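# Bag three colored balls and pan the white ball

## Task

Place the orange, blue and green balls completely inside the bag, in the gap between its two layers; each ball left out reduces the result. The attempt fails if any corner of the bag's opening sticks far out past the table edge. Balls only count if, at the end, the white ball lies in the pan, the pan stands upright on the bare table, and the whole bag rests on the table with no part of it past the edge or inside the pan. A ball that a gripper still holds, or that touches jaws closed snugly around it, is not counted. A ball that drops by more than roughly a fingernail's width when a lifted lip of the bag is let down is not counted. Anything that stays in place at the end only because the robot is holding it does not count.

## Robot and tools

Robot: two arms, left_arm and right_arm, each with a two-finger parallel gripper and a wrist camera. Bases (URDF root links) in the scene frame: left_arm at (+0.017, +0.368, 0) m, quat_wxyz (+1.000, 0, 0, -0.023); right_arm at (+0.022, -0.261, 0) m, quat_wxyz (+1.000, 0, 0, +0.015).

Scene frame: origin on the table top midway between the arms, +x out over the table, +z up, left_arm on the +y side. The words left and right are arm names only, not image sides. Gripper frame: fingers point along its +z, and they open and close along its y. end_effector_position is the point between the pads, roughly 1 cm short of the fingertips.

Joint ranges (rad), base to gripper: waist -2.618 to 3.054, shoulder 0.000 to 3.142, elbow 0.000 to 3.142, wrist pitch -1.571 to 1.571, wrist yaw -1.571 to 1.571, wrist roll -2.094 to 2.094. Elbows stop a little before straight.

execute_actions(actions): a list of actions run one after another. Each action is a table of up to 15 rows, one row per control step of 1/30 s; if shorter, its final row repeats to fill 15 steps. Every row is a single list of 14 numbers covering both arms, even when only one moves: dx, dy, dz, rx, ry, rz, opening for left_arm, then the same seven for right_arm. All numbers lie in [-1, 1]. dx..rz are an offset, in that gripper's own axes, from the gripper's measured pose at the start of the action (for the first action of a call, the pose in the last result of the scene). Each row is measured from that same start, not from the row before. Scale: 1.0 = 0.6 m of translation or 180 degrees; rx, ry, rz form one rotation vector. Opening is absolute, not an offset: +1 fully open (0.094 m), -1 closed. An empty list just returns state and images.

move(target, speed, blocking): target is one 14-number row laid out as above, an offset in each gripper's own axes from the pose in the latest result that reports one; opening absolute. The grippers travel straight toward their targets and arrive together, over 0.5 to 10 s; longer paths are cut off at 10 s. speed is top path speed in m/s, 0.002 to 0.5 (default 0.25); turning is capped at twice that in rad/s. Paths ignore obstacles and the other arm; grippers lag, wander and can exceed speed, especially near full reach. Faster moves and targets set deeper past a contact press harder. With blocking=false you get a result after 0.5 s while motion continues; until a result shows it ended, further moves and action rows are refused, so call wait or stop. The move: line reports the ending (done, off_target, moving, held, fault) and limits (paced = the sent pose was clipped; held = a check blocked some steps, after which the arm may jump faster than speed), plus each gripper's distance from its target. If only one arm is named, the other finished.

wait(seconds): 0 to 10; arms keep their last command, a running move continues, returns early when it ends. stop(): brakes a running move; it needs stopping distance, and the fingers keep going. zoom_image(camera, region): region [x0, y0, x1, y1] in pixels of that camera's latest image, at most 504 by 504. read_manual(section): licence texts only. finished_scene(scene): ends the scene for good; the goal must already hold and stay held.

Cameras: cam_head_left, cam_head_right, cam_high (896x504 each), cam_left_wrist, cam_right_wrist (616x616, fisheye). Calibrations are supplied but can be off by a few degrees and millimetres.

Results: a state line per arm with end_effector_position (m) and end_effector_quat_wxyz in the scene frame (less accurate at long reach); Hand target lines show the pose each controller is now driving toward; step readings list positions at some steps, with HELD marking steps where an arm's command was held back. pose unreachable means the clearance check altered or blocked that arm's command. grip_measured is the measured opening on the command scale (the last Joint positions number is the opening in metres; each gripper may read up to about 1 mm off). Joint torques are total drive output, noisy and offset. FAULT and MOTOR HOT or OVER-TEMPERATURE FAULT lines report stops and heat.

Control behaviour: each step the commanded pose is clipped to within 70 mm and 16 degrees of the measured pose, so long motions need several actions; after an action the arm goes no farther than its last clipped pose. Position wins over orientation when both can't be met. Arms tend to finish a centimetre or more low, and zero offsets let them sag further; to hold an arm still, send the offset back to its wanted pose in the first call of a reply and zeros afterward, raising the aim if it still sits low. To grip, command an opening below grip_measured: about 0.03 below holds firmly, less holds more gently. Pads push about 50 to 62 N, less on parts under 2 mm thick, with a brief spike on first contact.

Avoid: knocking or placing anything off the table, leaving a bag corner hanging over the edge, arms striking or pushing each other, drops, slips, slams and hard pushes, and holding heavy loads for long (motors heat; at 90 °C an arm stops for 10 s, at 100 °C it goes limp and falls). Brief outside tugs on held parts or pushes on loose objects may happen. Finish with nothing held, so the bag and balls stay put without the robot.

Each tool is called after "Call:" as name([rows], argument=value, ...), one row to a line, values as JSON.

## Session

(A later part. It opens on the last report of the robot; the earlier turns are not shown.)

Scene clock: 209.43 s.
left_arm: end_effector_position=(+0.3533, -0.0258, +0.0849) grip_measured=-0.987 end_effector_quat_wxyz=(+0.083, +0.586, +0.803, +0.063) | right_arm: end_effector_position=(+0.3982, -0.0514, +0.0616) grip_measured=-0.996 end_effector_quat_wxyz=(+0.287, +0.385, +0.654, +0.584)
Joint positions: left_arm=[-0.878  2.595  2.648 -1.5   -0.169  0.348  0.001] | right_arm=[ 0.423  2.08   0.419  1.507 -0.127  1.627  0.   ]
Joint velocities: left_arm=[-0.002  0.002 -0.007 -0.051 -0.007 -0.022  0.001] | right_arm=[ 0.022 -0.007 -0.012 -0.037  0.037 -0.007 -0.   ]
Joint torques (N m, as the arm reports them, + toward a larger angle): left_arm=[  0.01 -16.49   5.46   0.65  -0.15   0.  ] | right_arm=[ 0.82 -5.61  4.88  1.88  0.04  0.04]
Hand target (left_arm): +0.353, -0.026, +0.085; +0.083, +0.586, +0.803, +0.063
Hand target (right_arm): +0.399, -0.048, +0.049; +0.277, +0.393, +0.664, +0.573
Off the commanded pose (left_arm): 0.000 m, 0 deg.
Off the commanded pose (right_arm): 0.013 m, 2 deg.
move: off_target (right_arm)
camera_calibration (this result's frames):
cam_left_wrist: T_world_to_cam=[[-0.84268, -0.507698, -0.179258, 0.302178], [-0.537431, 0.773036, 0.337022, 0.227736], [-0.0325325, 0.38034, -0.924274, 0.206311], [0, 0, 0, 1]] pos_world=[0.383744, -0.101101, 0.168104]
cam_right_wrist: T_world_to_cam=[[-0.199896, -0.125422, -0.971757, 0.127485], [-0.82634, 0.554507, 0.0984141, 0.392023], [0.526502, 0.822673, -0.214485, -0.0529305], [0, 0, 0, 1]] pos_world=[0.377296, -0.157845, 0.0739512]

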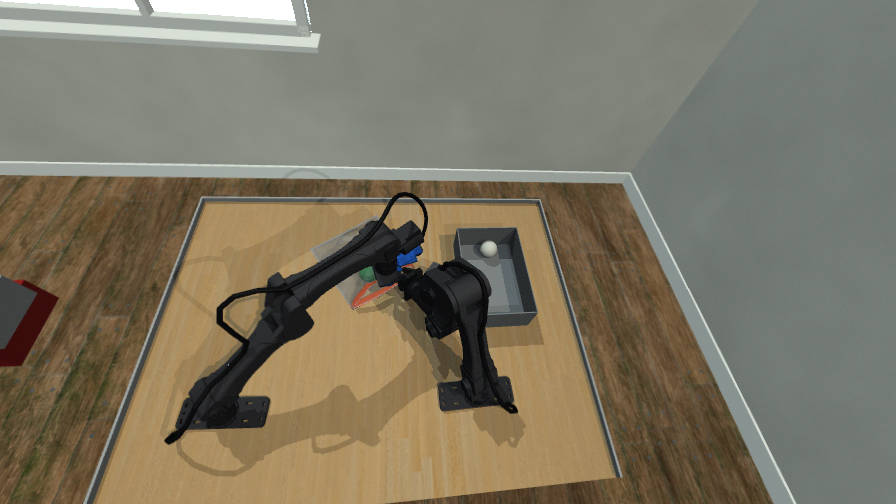

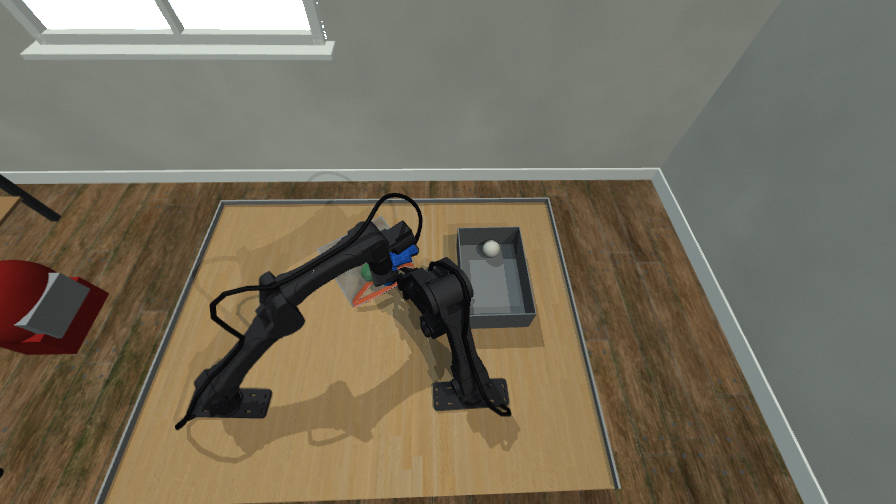

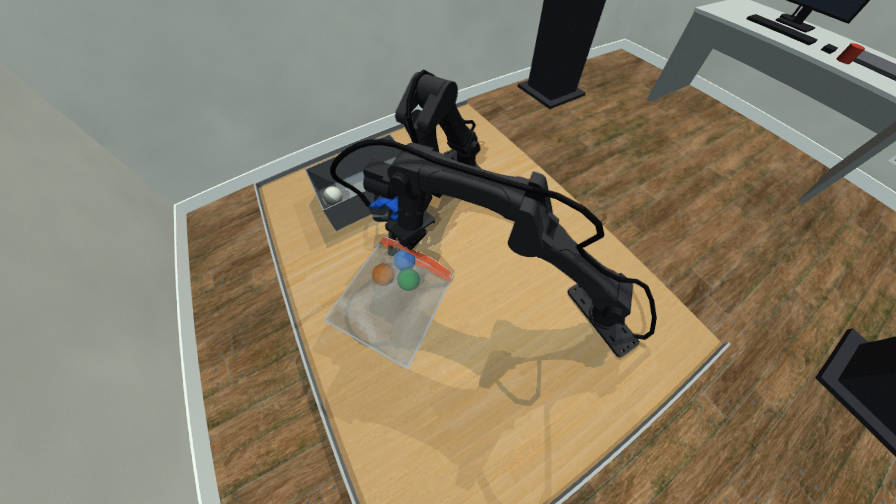

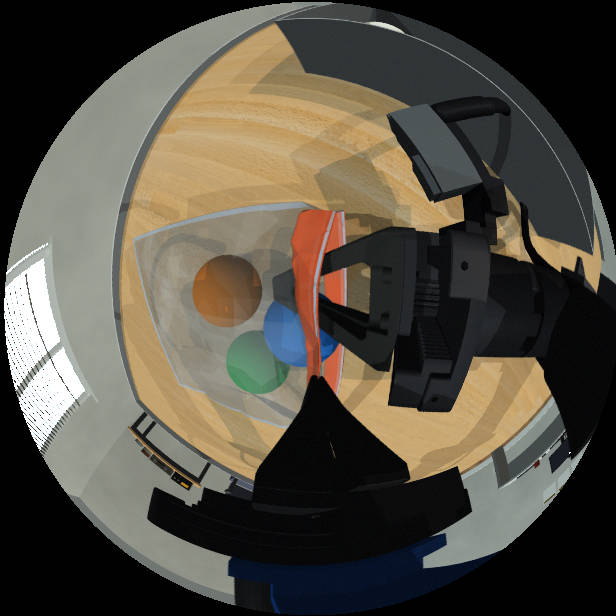

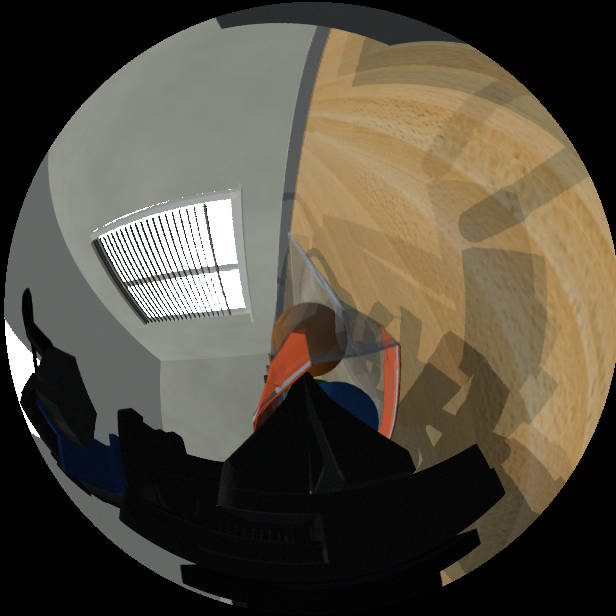

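Call:
move(target=[0,0,0,0,0,0,-1,0,-0.02,-0.13,0,0,0,-1], speed=0.1)

Call:
move(target=[0,0,0,0,0,0,-1,0,0,0,0,0,-0.5,-1], speed=0.4)

Scene clock: 211.00 s.
left_arm: end_effector_position=(+0.3533, -0.0258, +0.0849) grip_measured=-0.987 end_effector_quat_wxyz=(+0.083, +0.586, +0.803, +0.063) | right_arm: end_effector_position=(+0.3347, -0.0919, +0.0576) grip_measured=-0.996 end_effector_quat_wxyz=(+0.268, +0.402, +0.672, +0.561)
Joint positions: left_arm=[-0.878  2.595  2.648 -1.5   -0.169  0.348  0.001] | right_arm=[ 0.373  1.924  0.129  1.563 -0.179  1.623  0.   ]
Joint velocities: left_arm=[-0.002  0.007 -0.002  0.022 -0.037  0.007  0.   ] | right_arm=[ 0.002  0.002 -0.002  0.037  0.007  0.007 -0.   ]
Joint torques (N m, as the arm reports them, + toward a larger angle): left_arm=[ -0.07 -16.49   5.48   0.68  -0.12   0.  ] | right_arm=[-0.71 -7.03  0.89  2.13 -0.06 -0.15]
Hand target (left_arm): +0.353, -0.026, +0.085; +0.083, +0.586, +0.803, +0.063
Hand target (right_arm): +0.333, -0.095, +0.062; +0.275, +0.395, +0.673, +0.562
Off the commanded pose (left_arm): 0.000 m, 0 deg.
Off the commanded pose (right_arm): 0.005 m, 4 deg.
joint sent to its limit (right arm) — the command would take joint 4 (wrist pitch) past its upper limit, so that joint was sent only as far as its limit.
move: off_target (right_arm)
camera_calibration (this result's frames):
cam_left_wrist: T_world_to_cam=[[-0.84268, -0.507698, -0.179258, 0.302178], [-0.537431, 0.773036, 0.337022, 0.227736], [-0.0325325, 0.38034, -0.924274, 0.206311], [0, 0, 0, 1]] pos_world=[0.383744, -0.101101, 0.168104]
cam_right_wrist: T_world_to_cam=[[-0.268964, -0.151706, -0.951128, 0.125323], [-0.81867, 0.556229, 0.142788, 0.357457], [0.507383, 0.817065, -0.273802, 0.0223316], [0, 0, 0, 1]] pos_world=[0.315016, -0.198062, 0.0742722]

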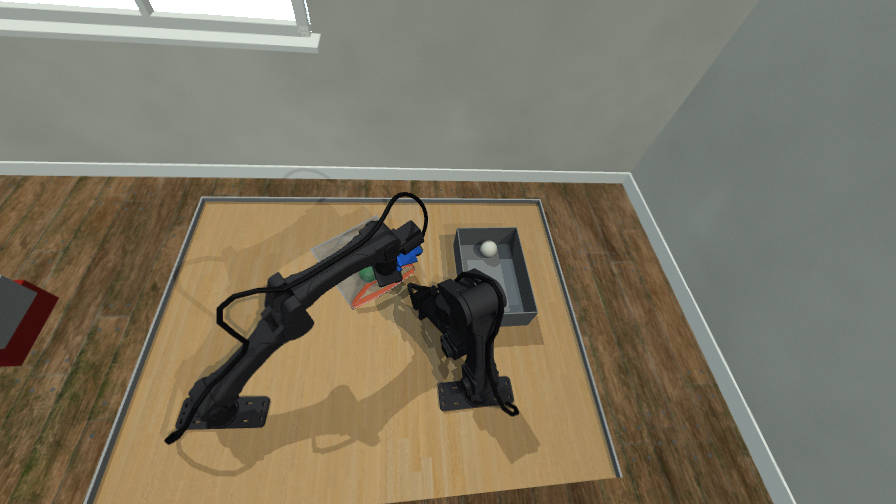

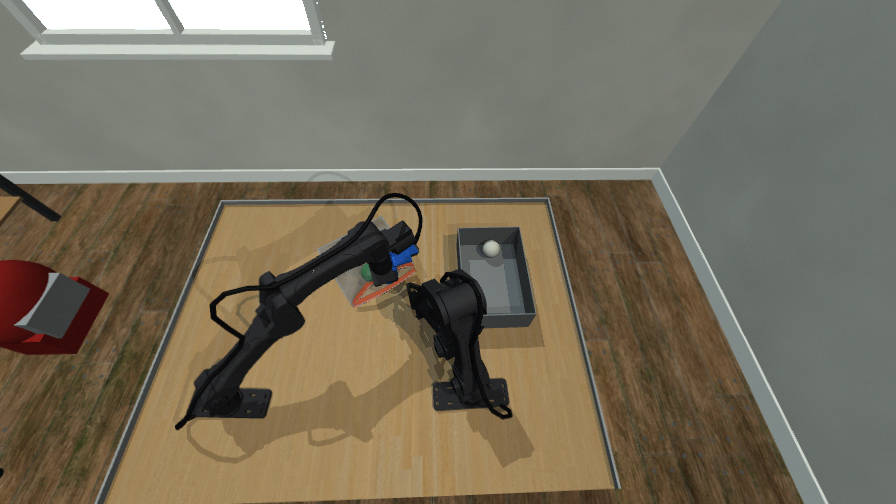

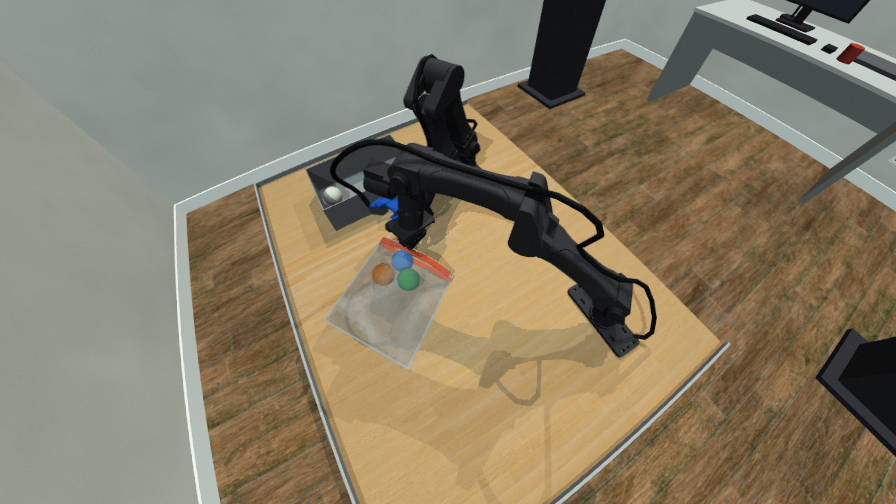

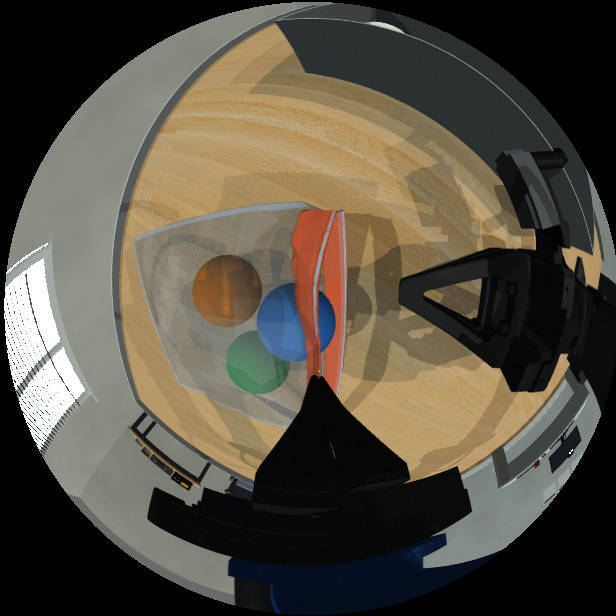

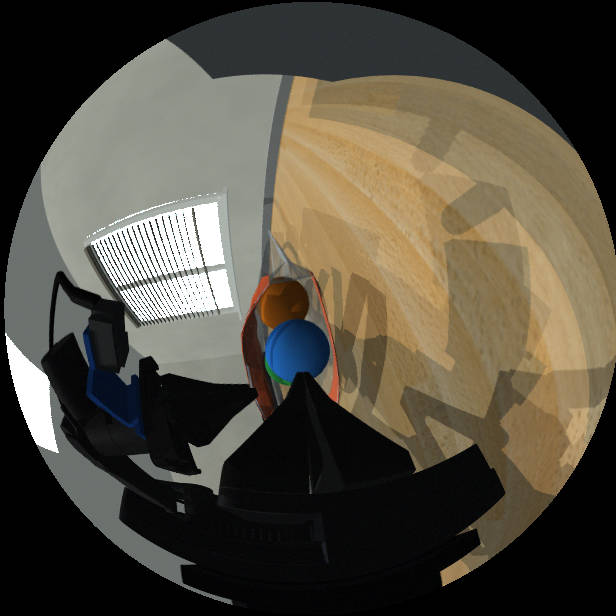

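Scene clock: 213.63 s.
left_arm: end_effector_position=(+0.3533, -0.0258, +0.0849) grip_measured=-0.987 end_effector_quat_wxyz=(+0.083, +0.586, +0.803, +0.063) | right_arm: end_effector_position=(+0.3347, -0.0919, +0.0576) grip_measured=-0.996 end_effector_quat_wxyz=(+0.585, -0.186, +0.761, +0.212)
Joint positions: left_arm=[-0.878  2.595  2.648 -1.5   -0.169  0.348  0.001] | right_arm=[ 0.373  1.924  0.129  1.563 -0.179  0.066  0.   ]
Joint velocities: left_arm=[ 0.017  0.027 -0.017  0.022 -0.081  0.007  0.   ] | right_arm=[-0.012 -0.007 -0.012  0.11  -0.007 -0.022 -0.   ]
Joint torques (N m, as the arm reports them, + toward a larger angle): left_arm=[ -0.02 -16.43   5.49   0.67  -0.13   0.02] | right_arm=[ 0.03 -5.33  2.35  2.11 -0.03 -0.11]
Hand target (left_arm): +0.353, -0.026, +0.085; +0.083, +0.586, +0.803, +0.063
Hand target (right_arm): +0.335, -0.092, +0.058; +0.586, -0.191, +0.759, +0.208
Off the commanded pose (left_arm): 0.000 m, 0 deg.
Off the commanded pose (right_arm): 0.000 m, 1 deg.
move: done
camera_calibration (this result's frames):
cam_left_wrist: T_world_to_cam=[[-0.84268, -0.507698, -0.179258, 0.302178], [-0.537431, 0.773036, 0.337022, 0.227736], [-0.0325325, 0.38034, -0.924274, 0.206311], [0, 0, 0, 1]] pos_world=[0.383744, -0.101101, 0.168104]
cam_right_wrist: T_world_to_cam=[[0.476288, -0.879132, -0.0166146, -0.244764], [-0.530793, -0.272401, -0.802531, 0.239382], [0.701005, 0.391055, -0.596379, -0.0630504], [0, 0, 0, 1]] pos_world=[0.287839, -0.125315, 0.150443]

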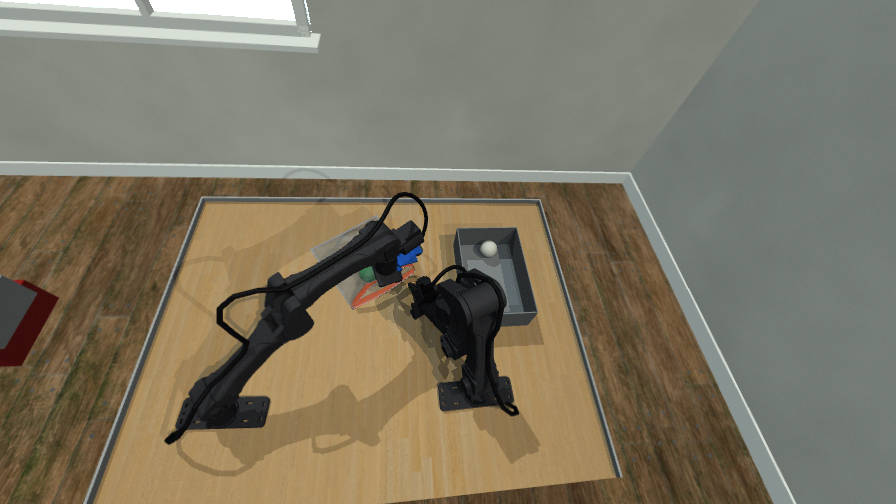

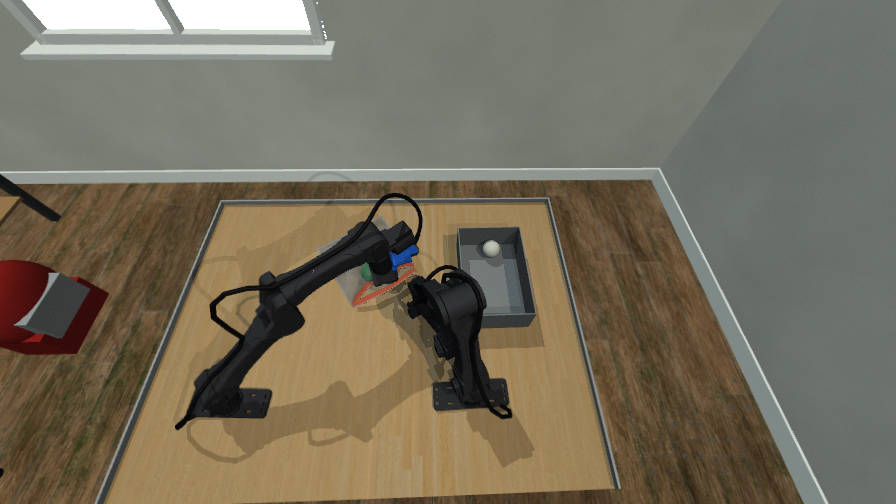

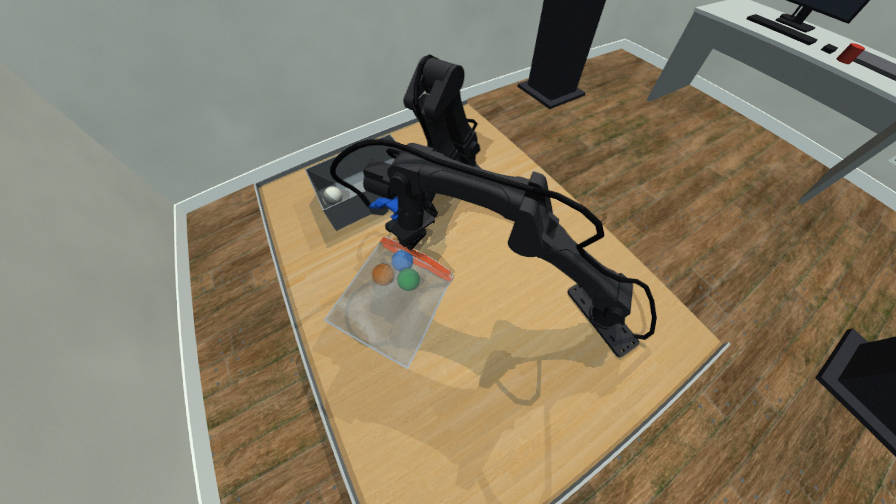

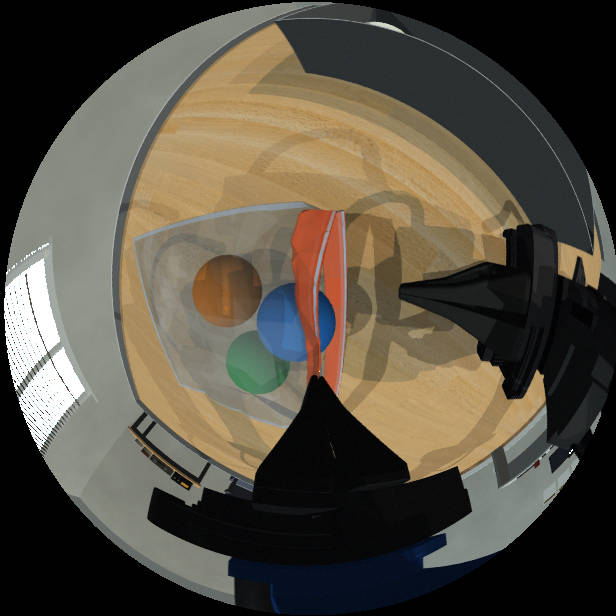

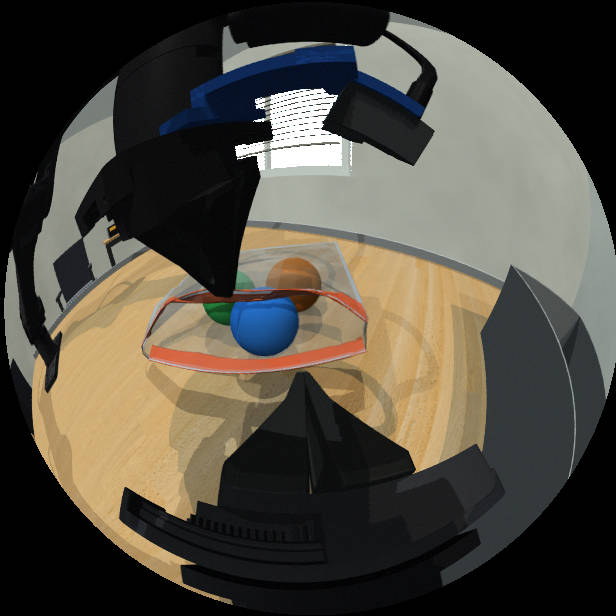

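Call:
move(target=[0,0,0,0,0,0,-1,0.03,0.045,0,0,0.08,0,-0.45], speed=0.08)

Scene clock: 216.23 s.
left_arm: end_effector_position=(+0.3533, -0.0258, +0.0849) grip_measured=-0.987 end_effector_quat_wxyz=(+0.083, +0.586, +0.803, +0.063) | right_arm: end_effector_position=(+0.3121, -0.0742, +0.0361) grip_measured=-0.451 end_effector_quat_wxyz=(+0.481, -0.213, +0.831, +0.181)
Joint positions: left_arm=[-0.878  2.595  2.648 -1.5   -0.169  0.348  0.001] | right_arm=[ 0.503  1.576  0.196  0.887 -0.069  0.073  0.026]
Joint velocities: left_arm=[ 0.007 -0.007 -0.002  0.007  0.051  0.007 -0.   ] | right_arm=[-0.012 -0.007 -0.007 -0.051 -0.066 -0.022  0.001]
Joint torques (N m, as the arm reports them, + toward a larger angle): left_arm=[ -0.03 -16.44   5.47   0.65  -0.13   0.  ] | right_arm=[ 0.79 -6.14  6.84  1.79  0.03  0.1 ]
Hand target (left_arm): +0.353, -0.026, +0.085; +0.083, +0.586, +0.803, +0.063
Hand target (right_arm): +0.315, -0.070, +0.044; +0.486, -0.210, +0.828, +0.186
Off the commanded pose (left_arm): 0.000 m, 0 deg.
Off the commanded pose (right_arm): 0.009 m, 1 deg.
move: done
camera_calibration (this result's frames):
cam_left_wrist: T_world_to_cam=[[-0.84268, -0.507698, -0.179258, 0.302178], [-0.537431, 0.773036, 0.337022, 0.227736], [-0.0325325, 0.38034, -0.924274, 0.206311], [0, 0, 0, 1]] pos_world=[0.383744, -0.101101, 0.168104]
cam_right_wrist: T_world_to_cam=[[0.495626, -0.868518, 0.00565028, -0.224873], [-0.679252, -0.391657, -0.620662, 0.245952], [0.541269, 0.303778, -0.784058, -0.0168112], [0, 0, 0, 1]] pos_world=[0.287615, -0.0938705, 0.140742]

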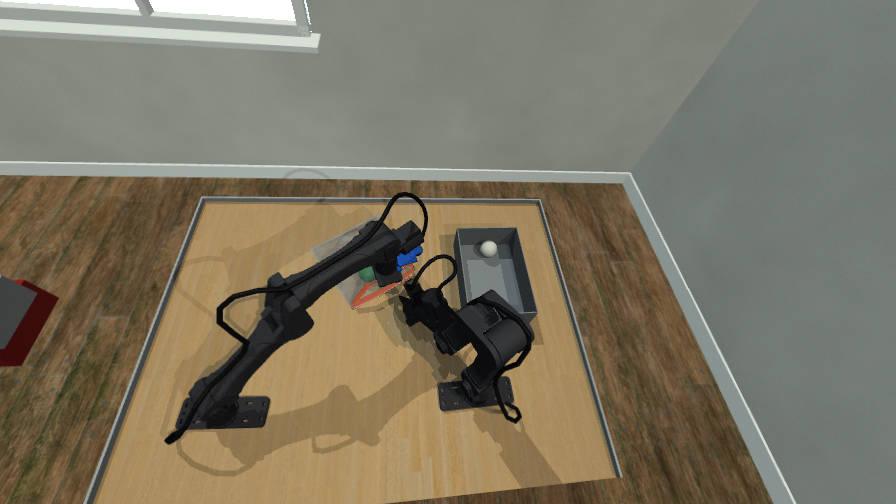

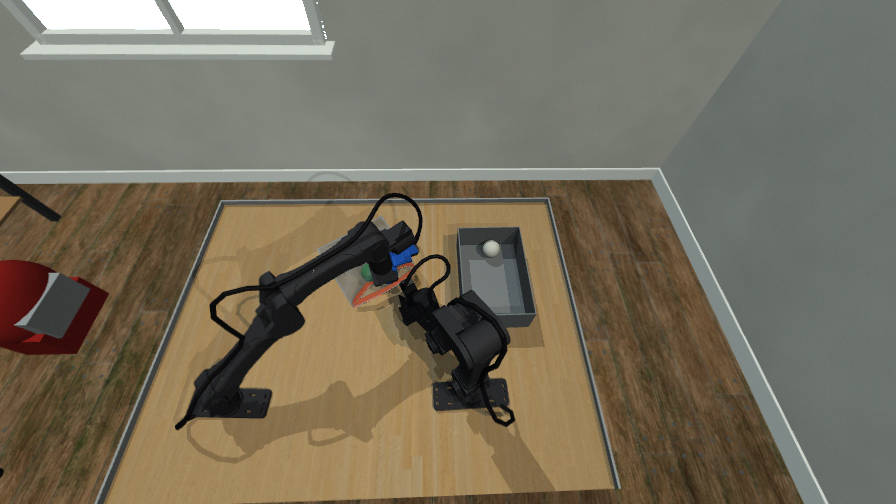

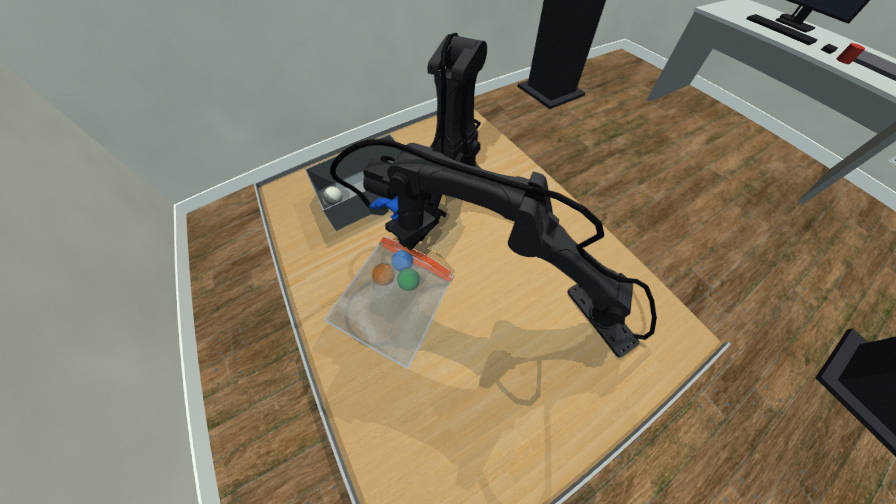

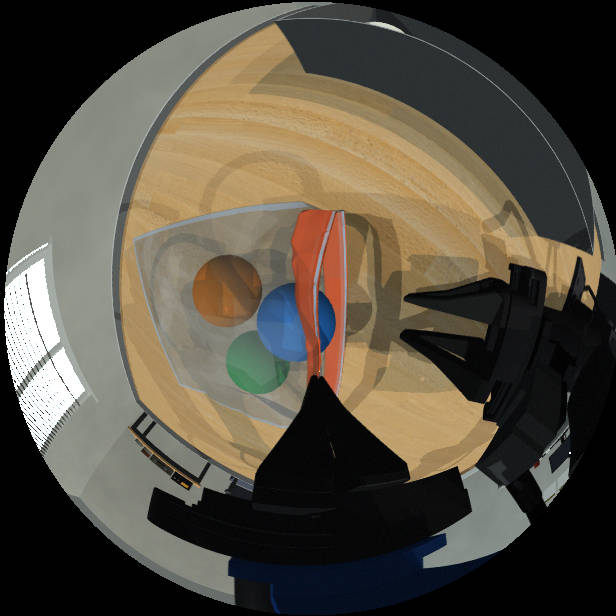

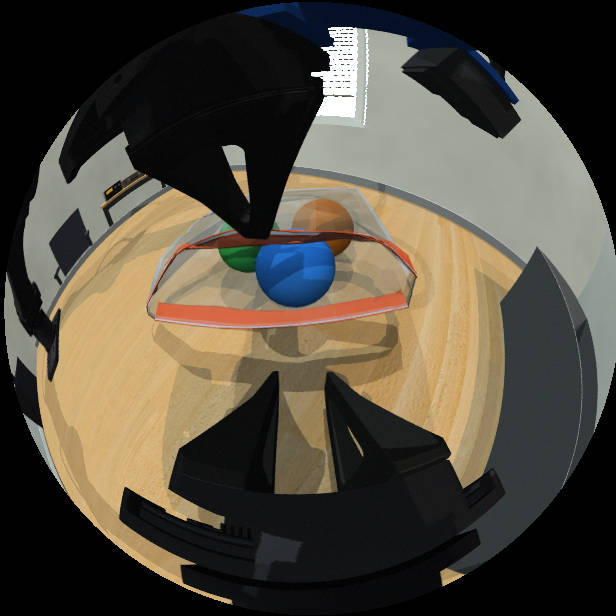

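Call:
move(target=[0,0,0,0,0,0,-1,-0.056,0.004,0.085,0,0,0,-0.45], speed=0.05)

Scene clock: 218.03 s.
left_arm: end_effector_position=(+0.3837, +0.0014, +0.0881) grip_measured=-0.987 end_effector_quat_wxyz=(+0.093, +0.560, +0.816, +0.107) | right_arm: end_effector_position=(+0.3506, -0.0477, +0.0350) grip_measured=-0.451 end_effector_quat_wxyz=(+0.471, -0.217, +0.836, +0.180)
Joint positions: left_arm=[-0.829  2.595  2.648 -1.5   -0.256  0.344  0.001] | right_arm=[ 0.512  1.714  0.392  0.806 -0.067  0.073  0.026]
Joint velocities: left_arm=[-0.002 -0.002 -0.002  0.022  0.022  0.007  0.   ] | right_arm=[ 0.007  0.012 -0.002 -0.051  0.037  0.037 -0.   ]
Joint torques (N m, as the arm reports them, + toward a larger angle): left_arm=[ -4.31 -16.74   5.19   0.62   0.78   0.04] | right_arm=[ 0.8  -4.36  9.63  2.    0.11  0.09]
Hand target (left_arm): +0.353, -0.024, +0.086; +0.082, +0.586, +0.803, +0.065
Hand target (right_arm): +0.361, -0.040, +0.042; +0.481, -0.213, +0.831, +0.182
Off the commanded pose (left_arm): 0.041 m, 6 deg.
Off the commanded pose (right_arm): 0.016 m, 1 deg.
move: off_target (left_arm, right_arm)
camera_calibration (this result's frames):
cam_left_wrist: T_world_to_cam=[[-0.794153, -0.5482, -0.262292, 0.33094], [-0.607708, 0.718779, 0.33771, 0.248996], [0.00339725, 0.42759, -0.903966, 0.184315], [0, 0, 0, 1]] pos_world=[0.413508, -0.076363, 0.169329]
cam_right_wrist: T_world_to_cam=[[0.502231, -0.864706, 0.00692619, -0.223096], [-0.687808, -0.404315, -0.602868, 0.283567], [0.524104, 0.298015, -0.797811, -0.0403196], [0, 0, 0, 1]] pos_world=[0.328217, -0.0662459, 0.140331]

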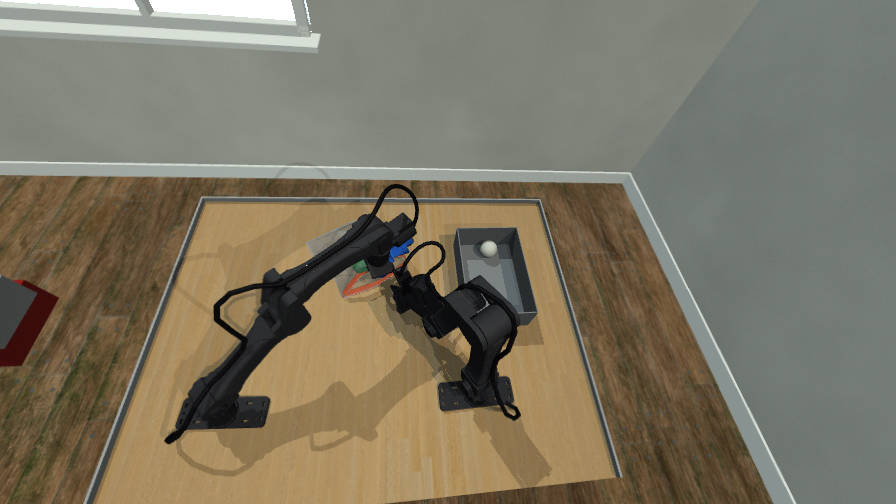

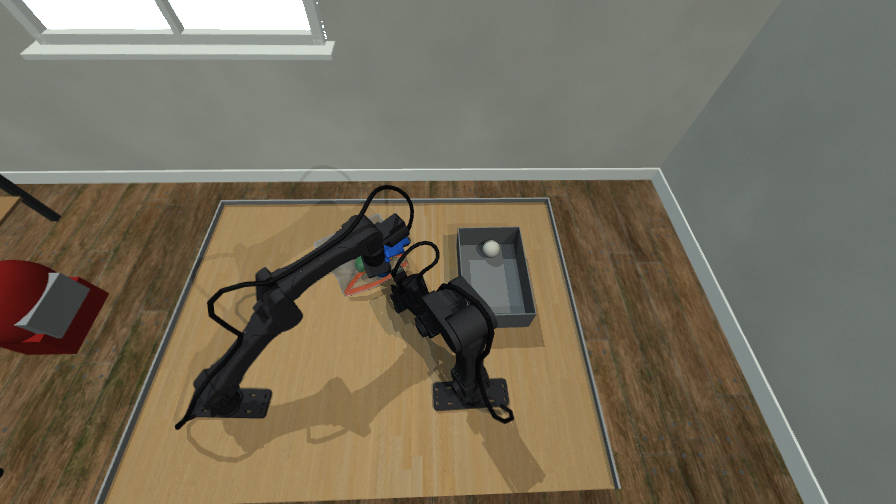

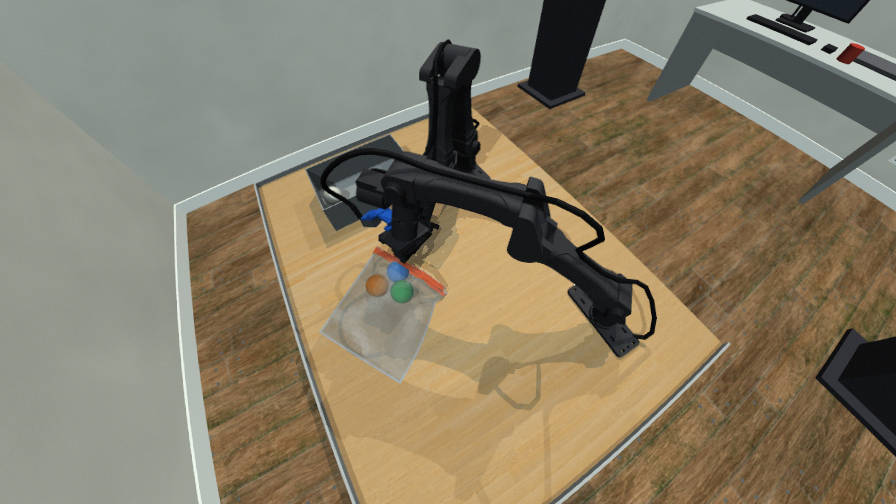

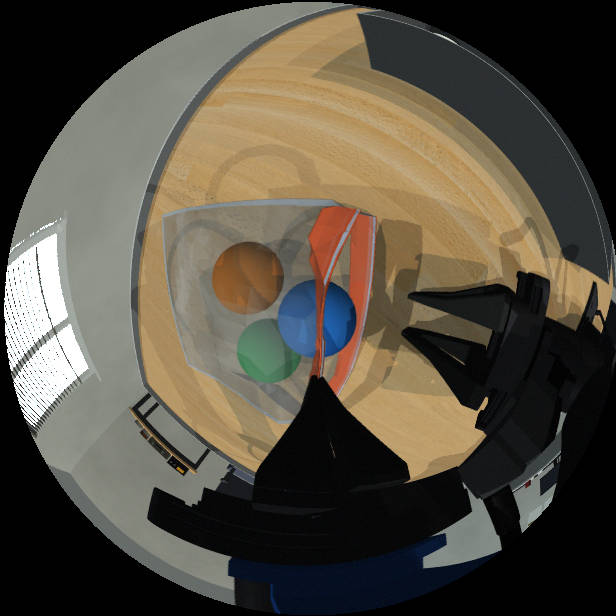

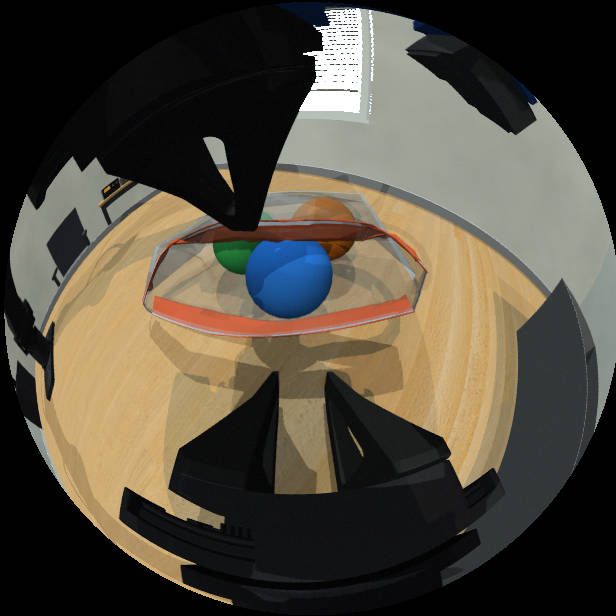

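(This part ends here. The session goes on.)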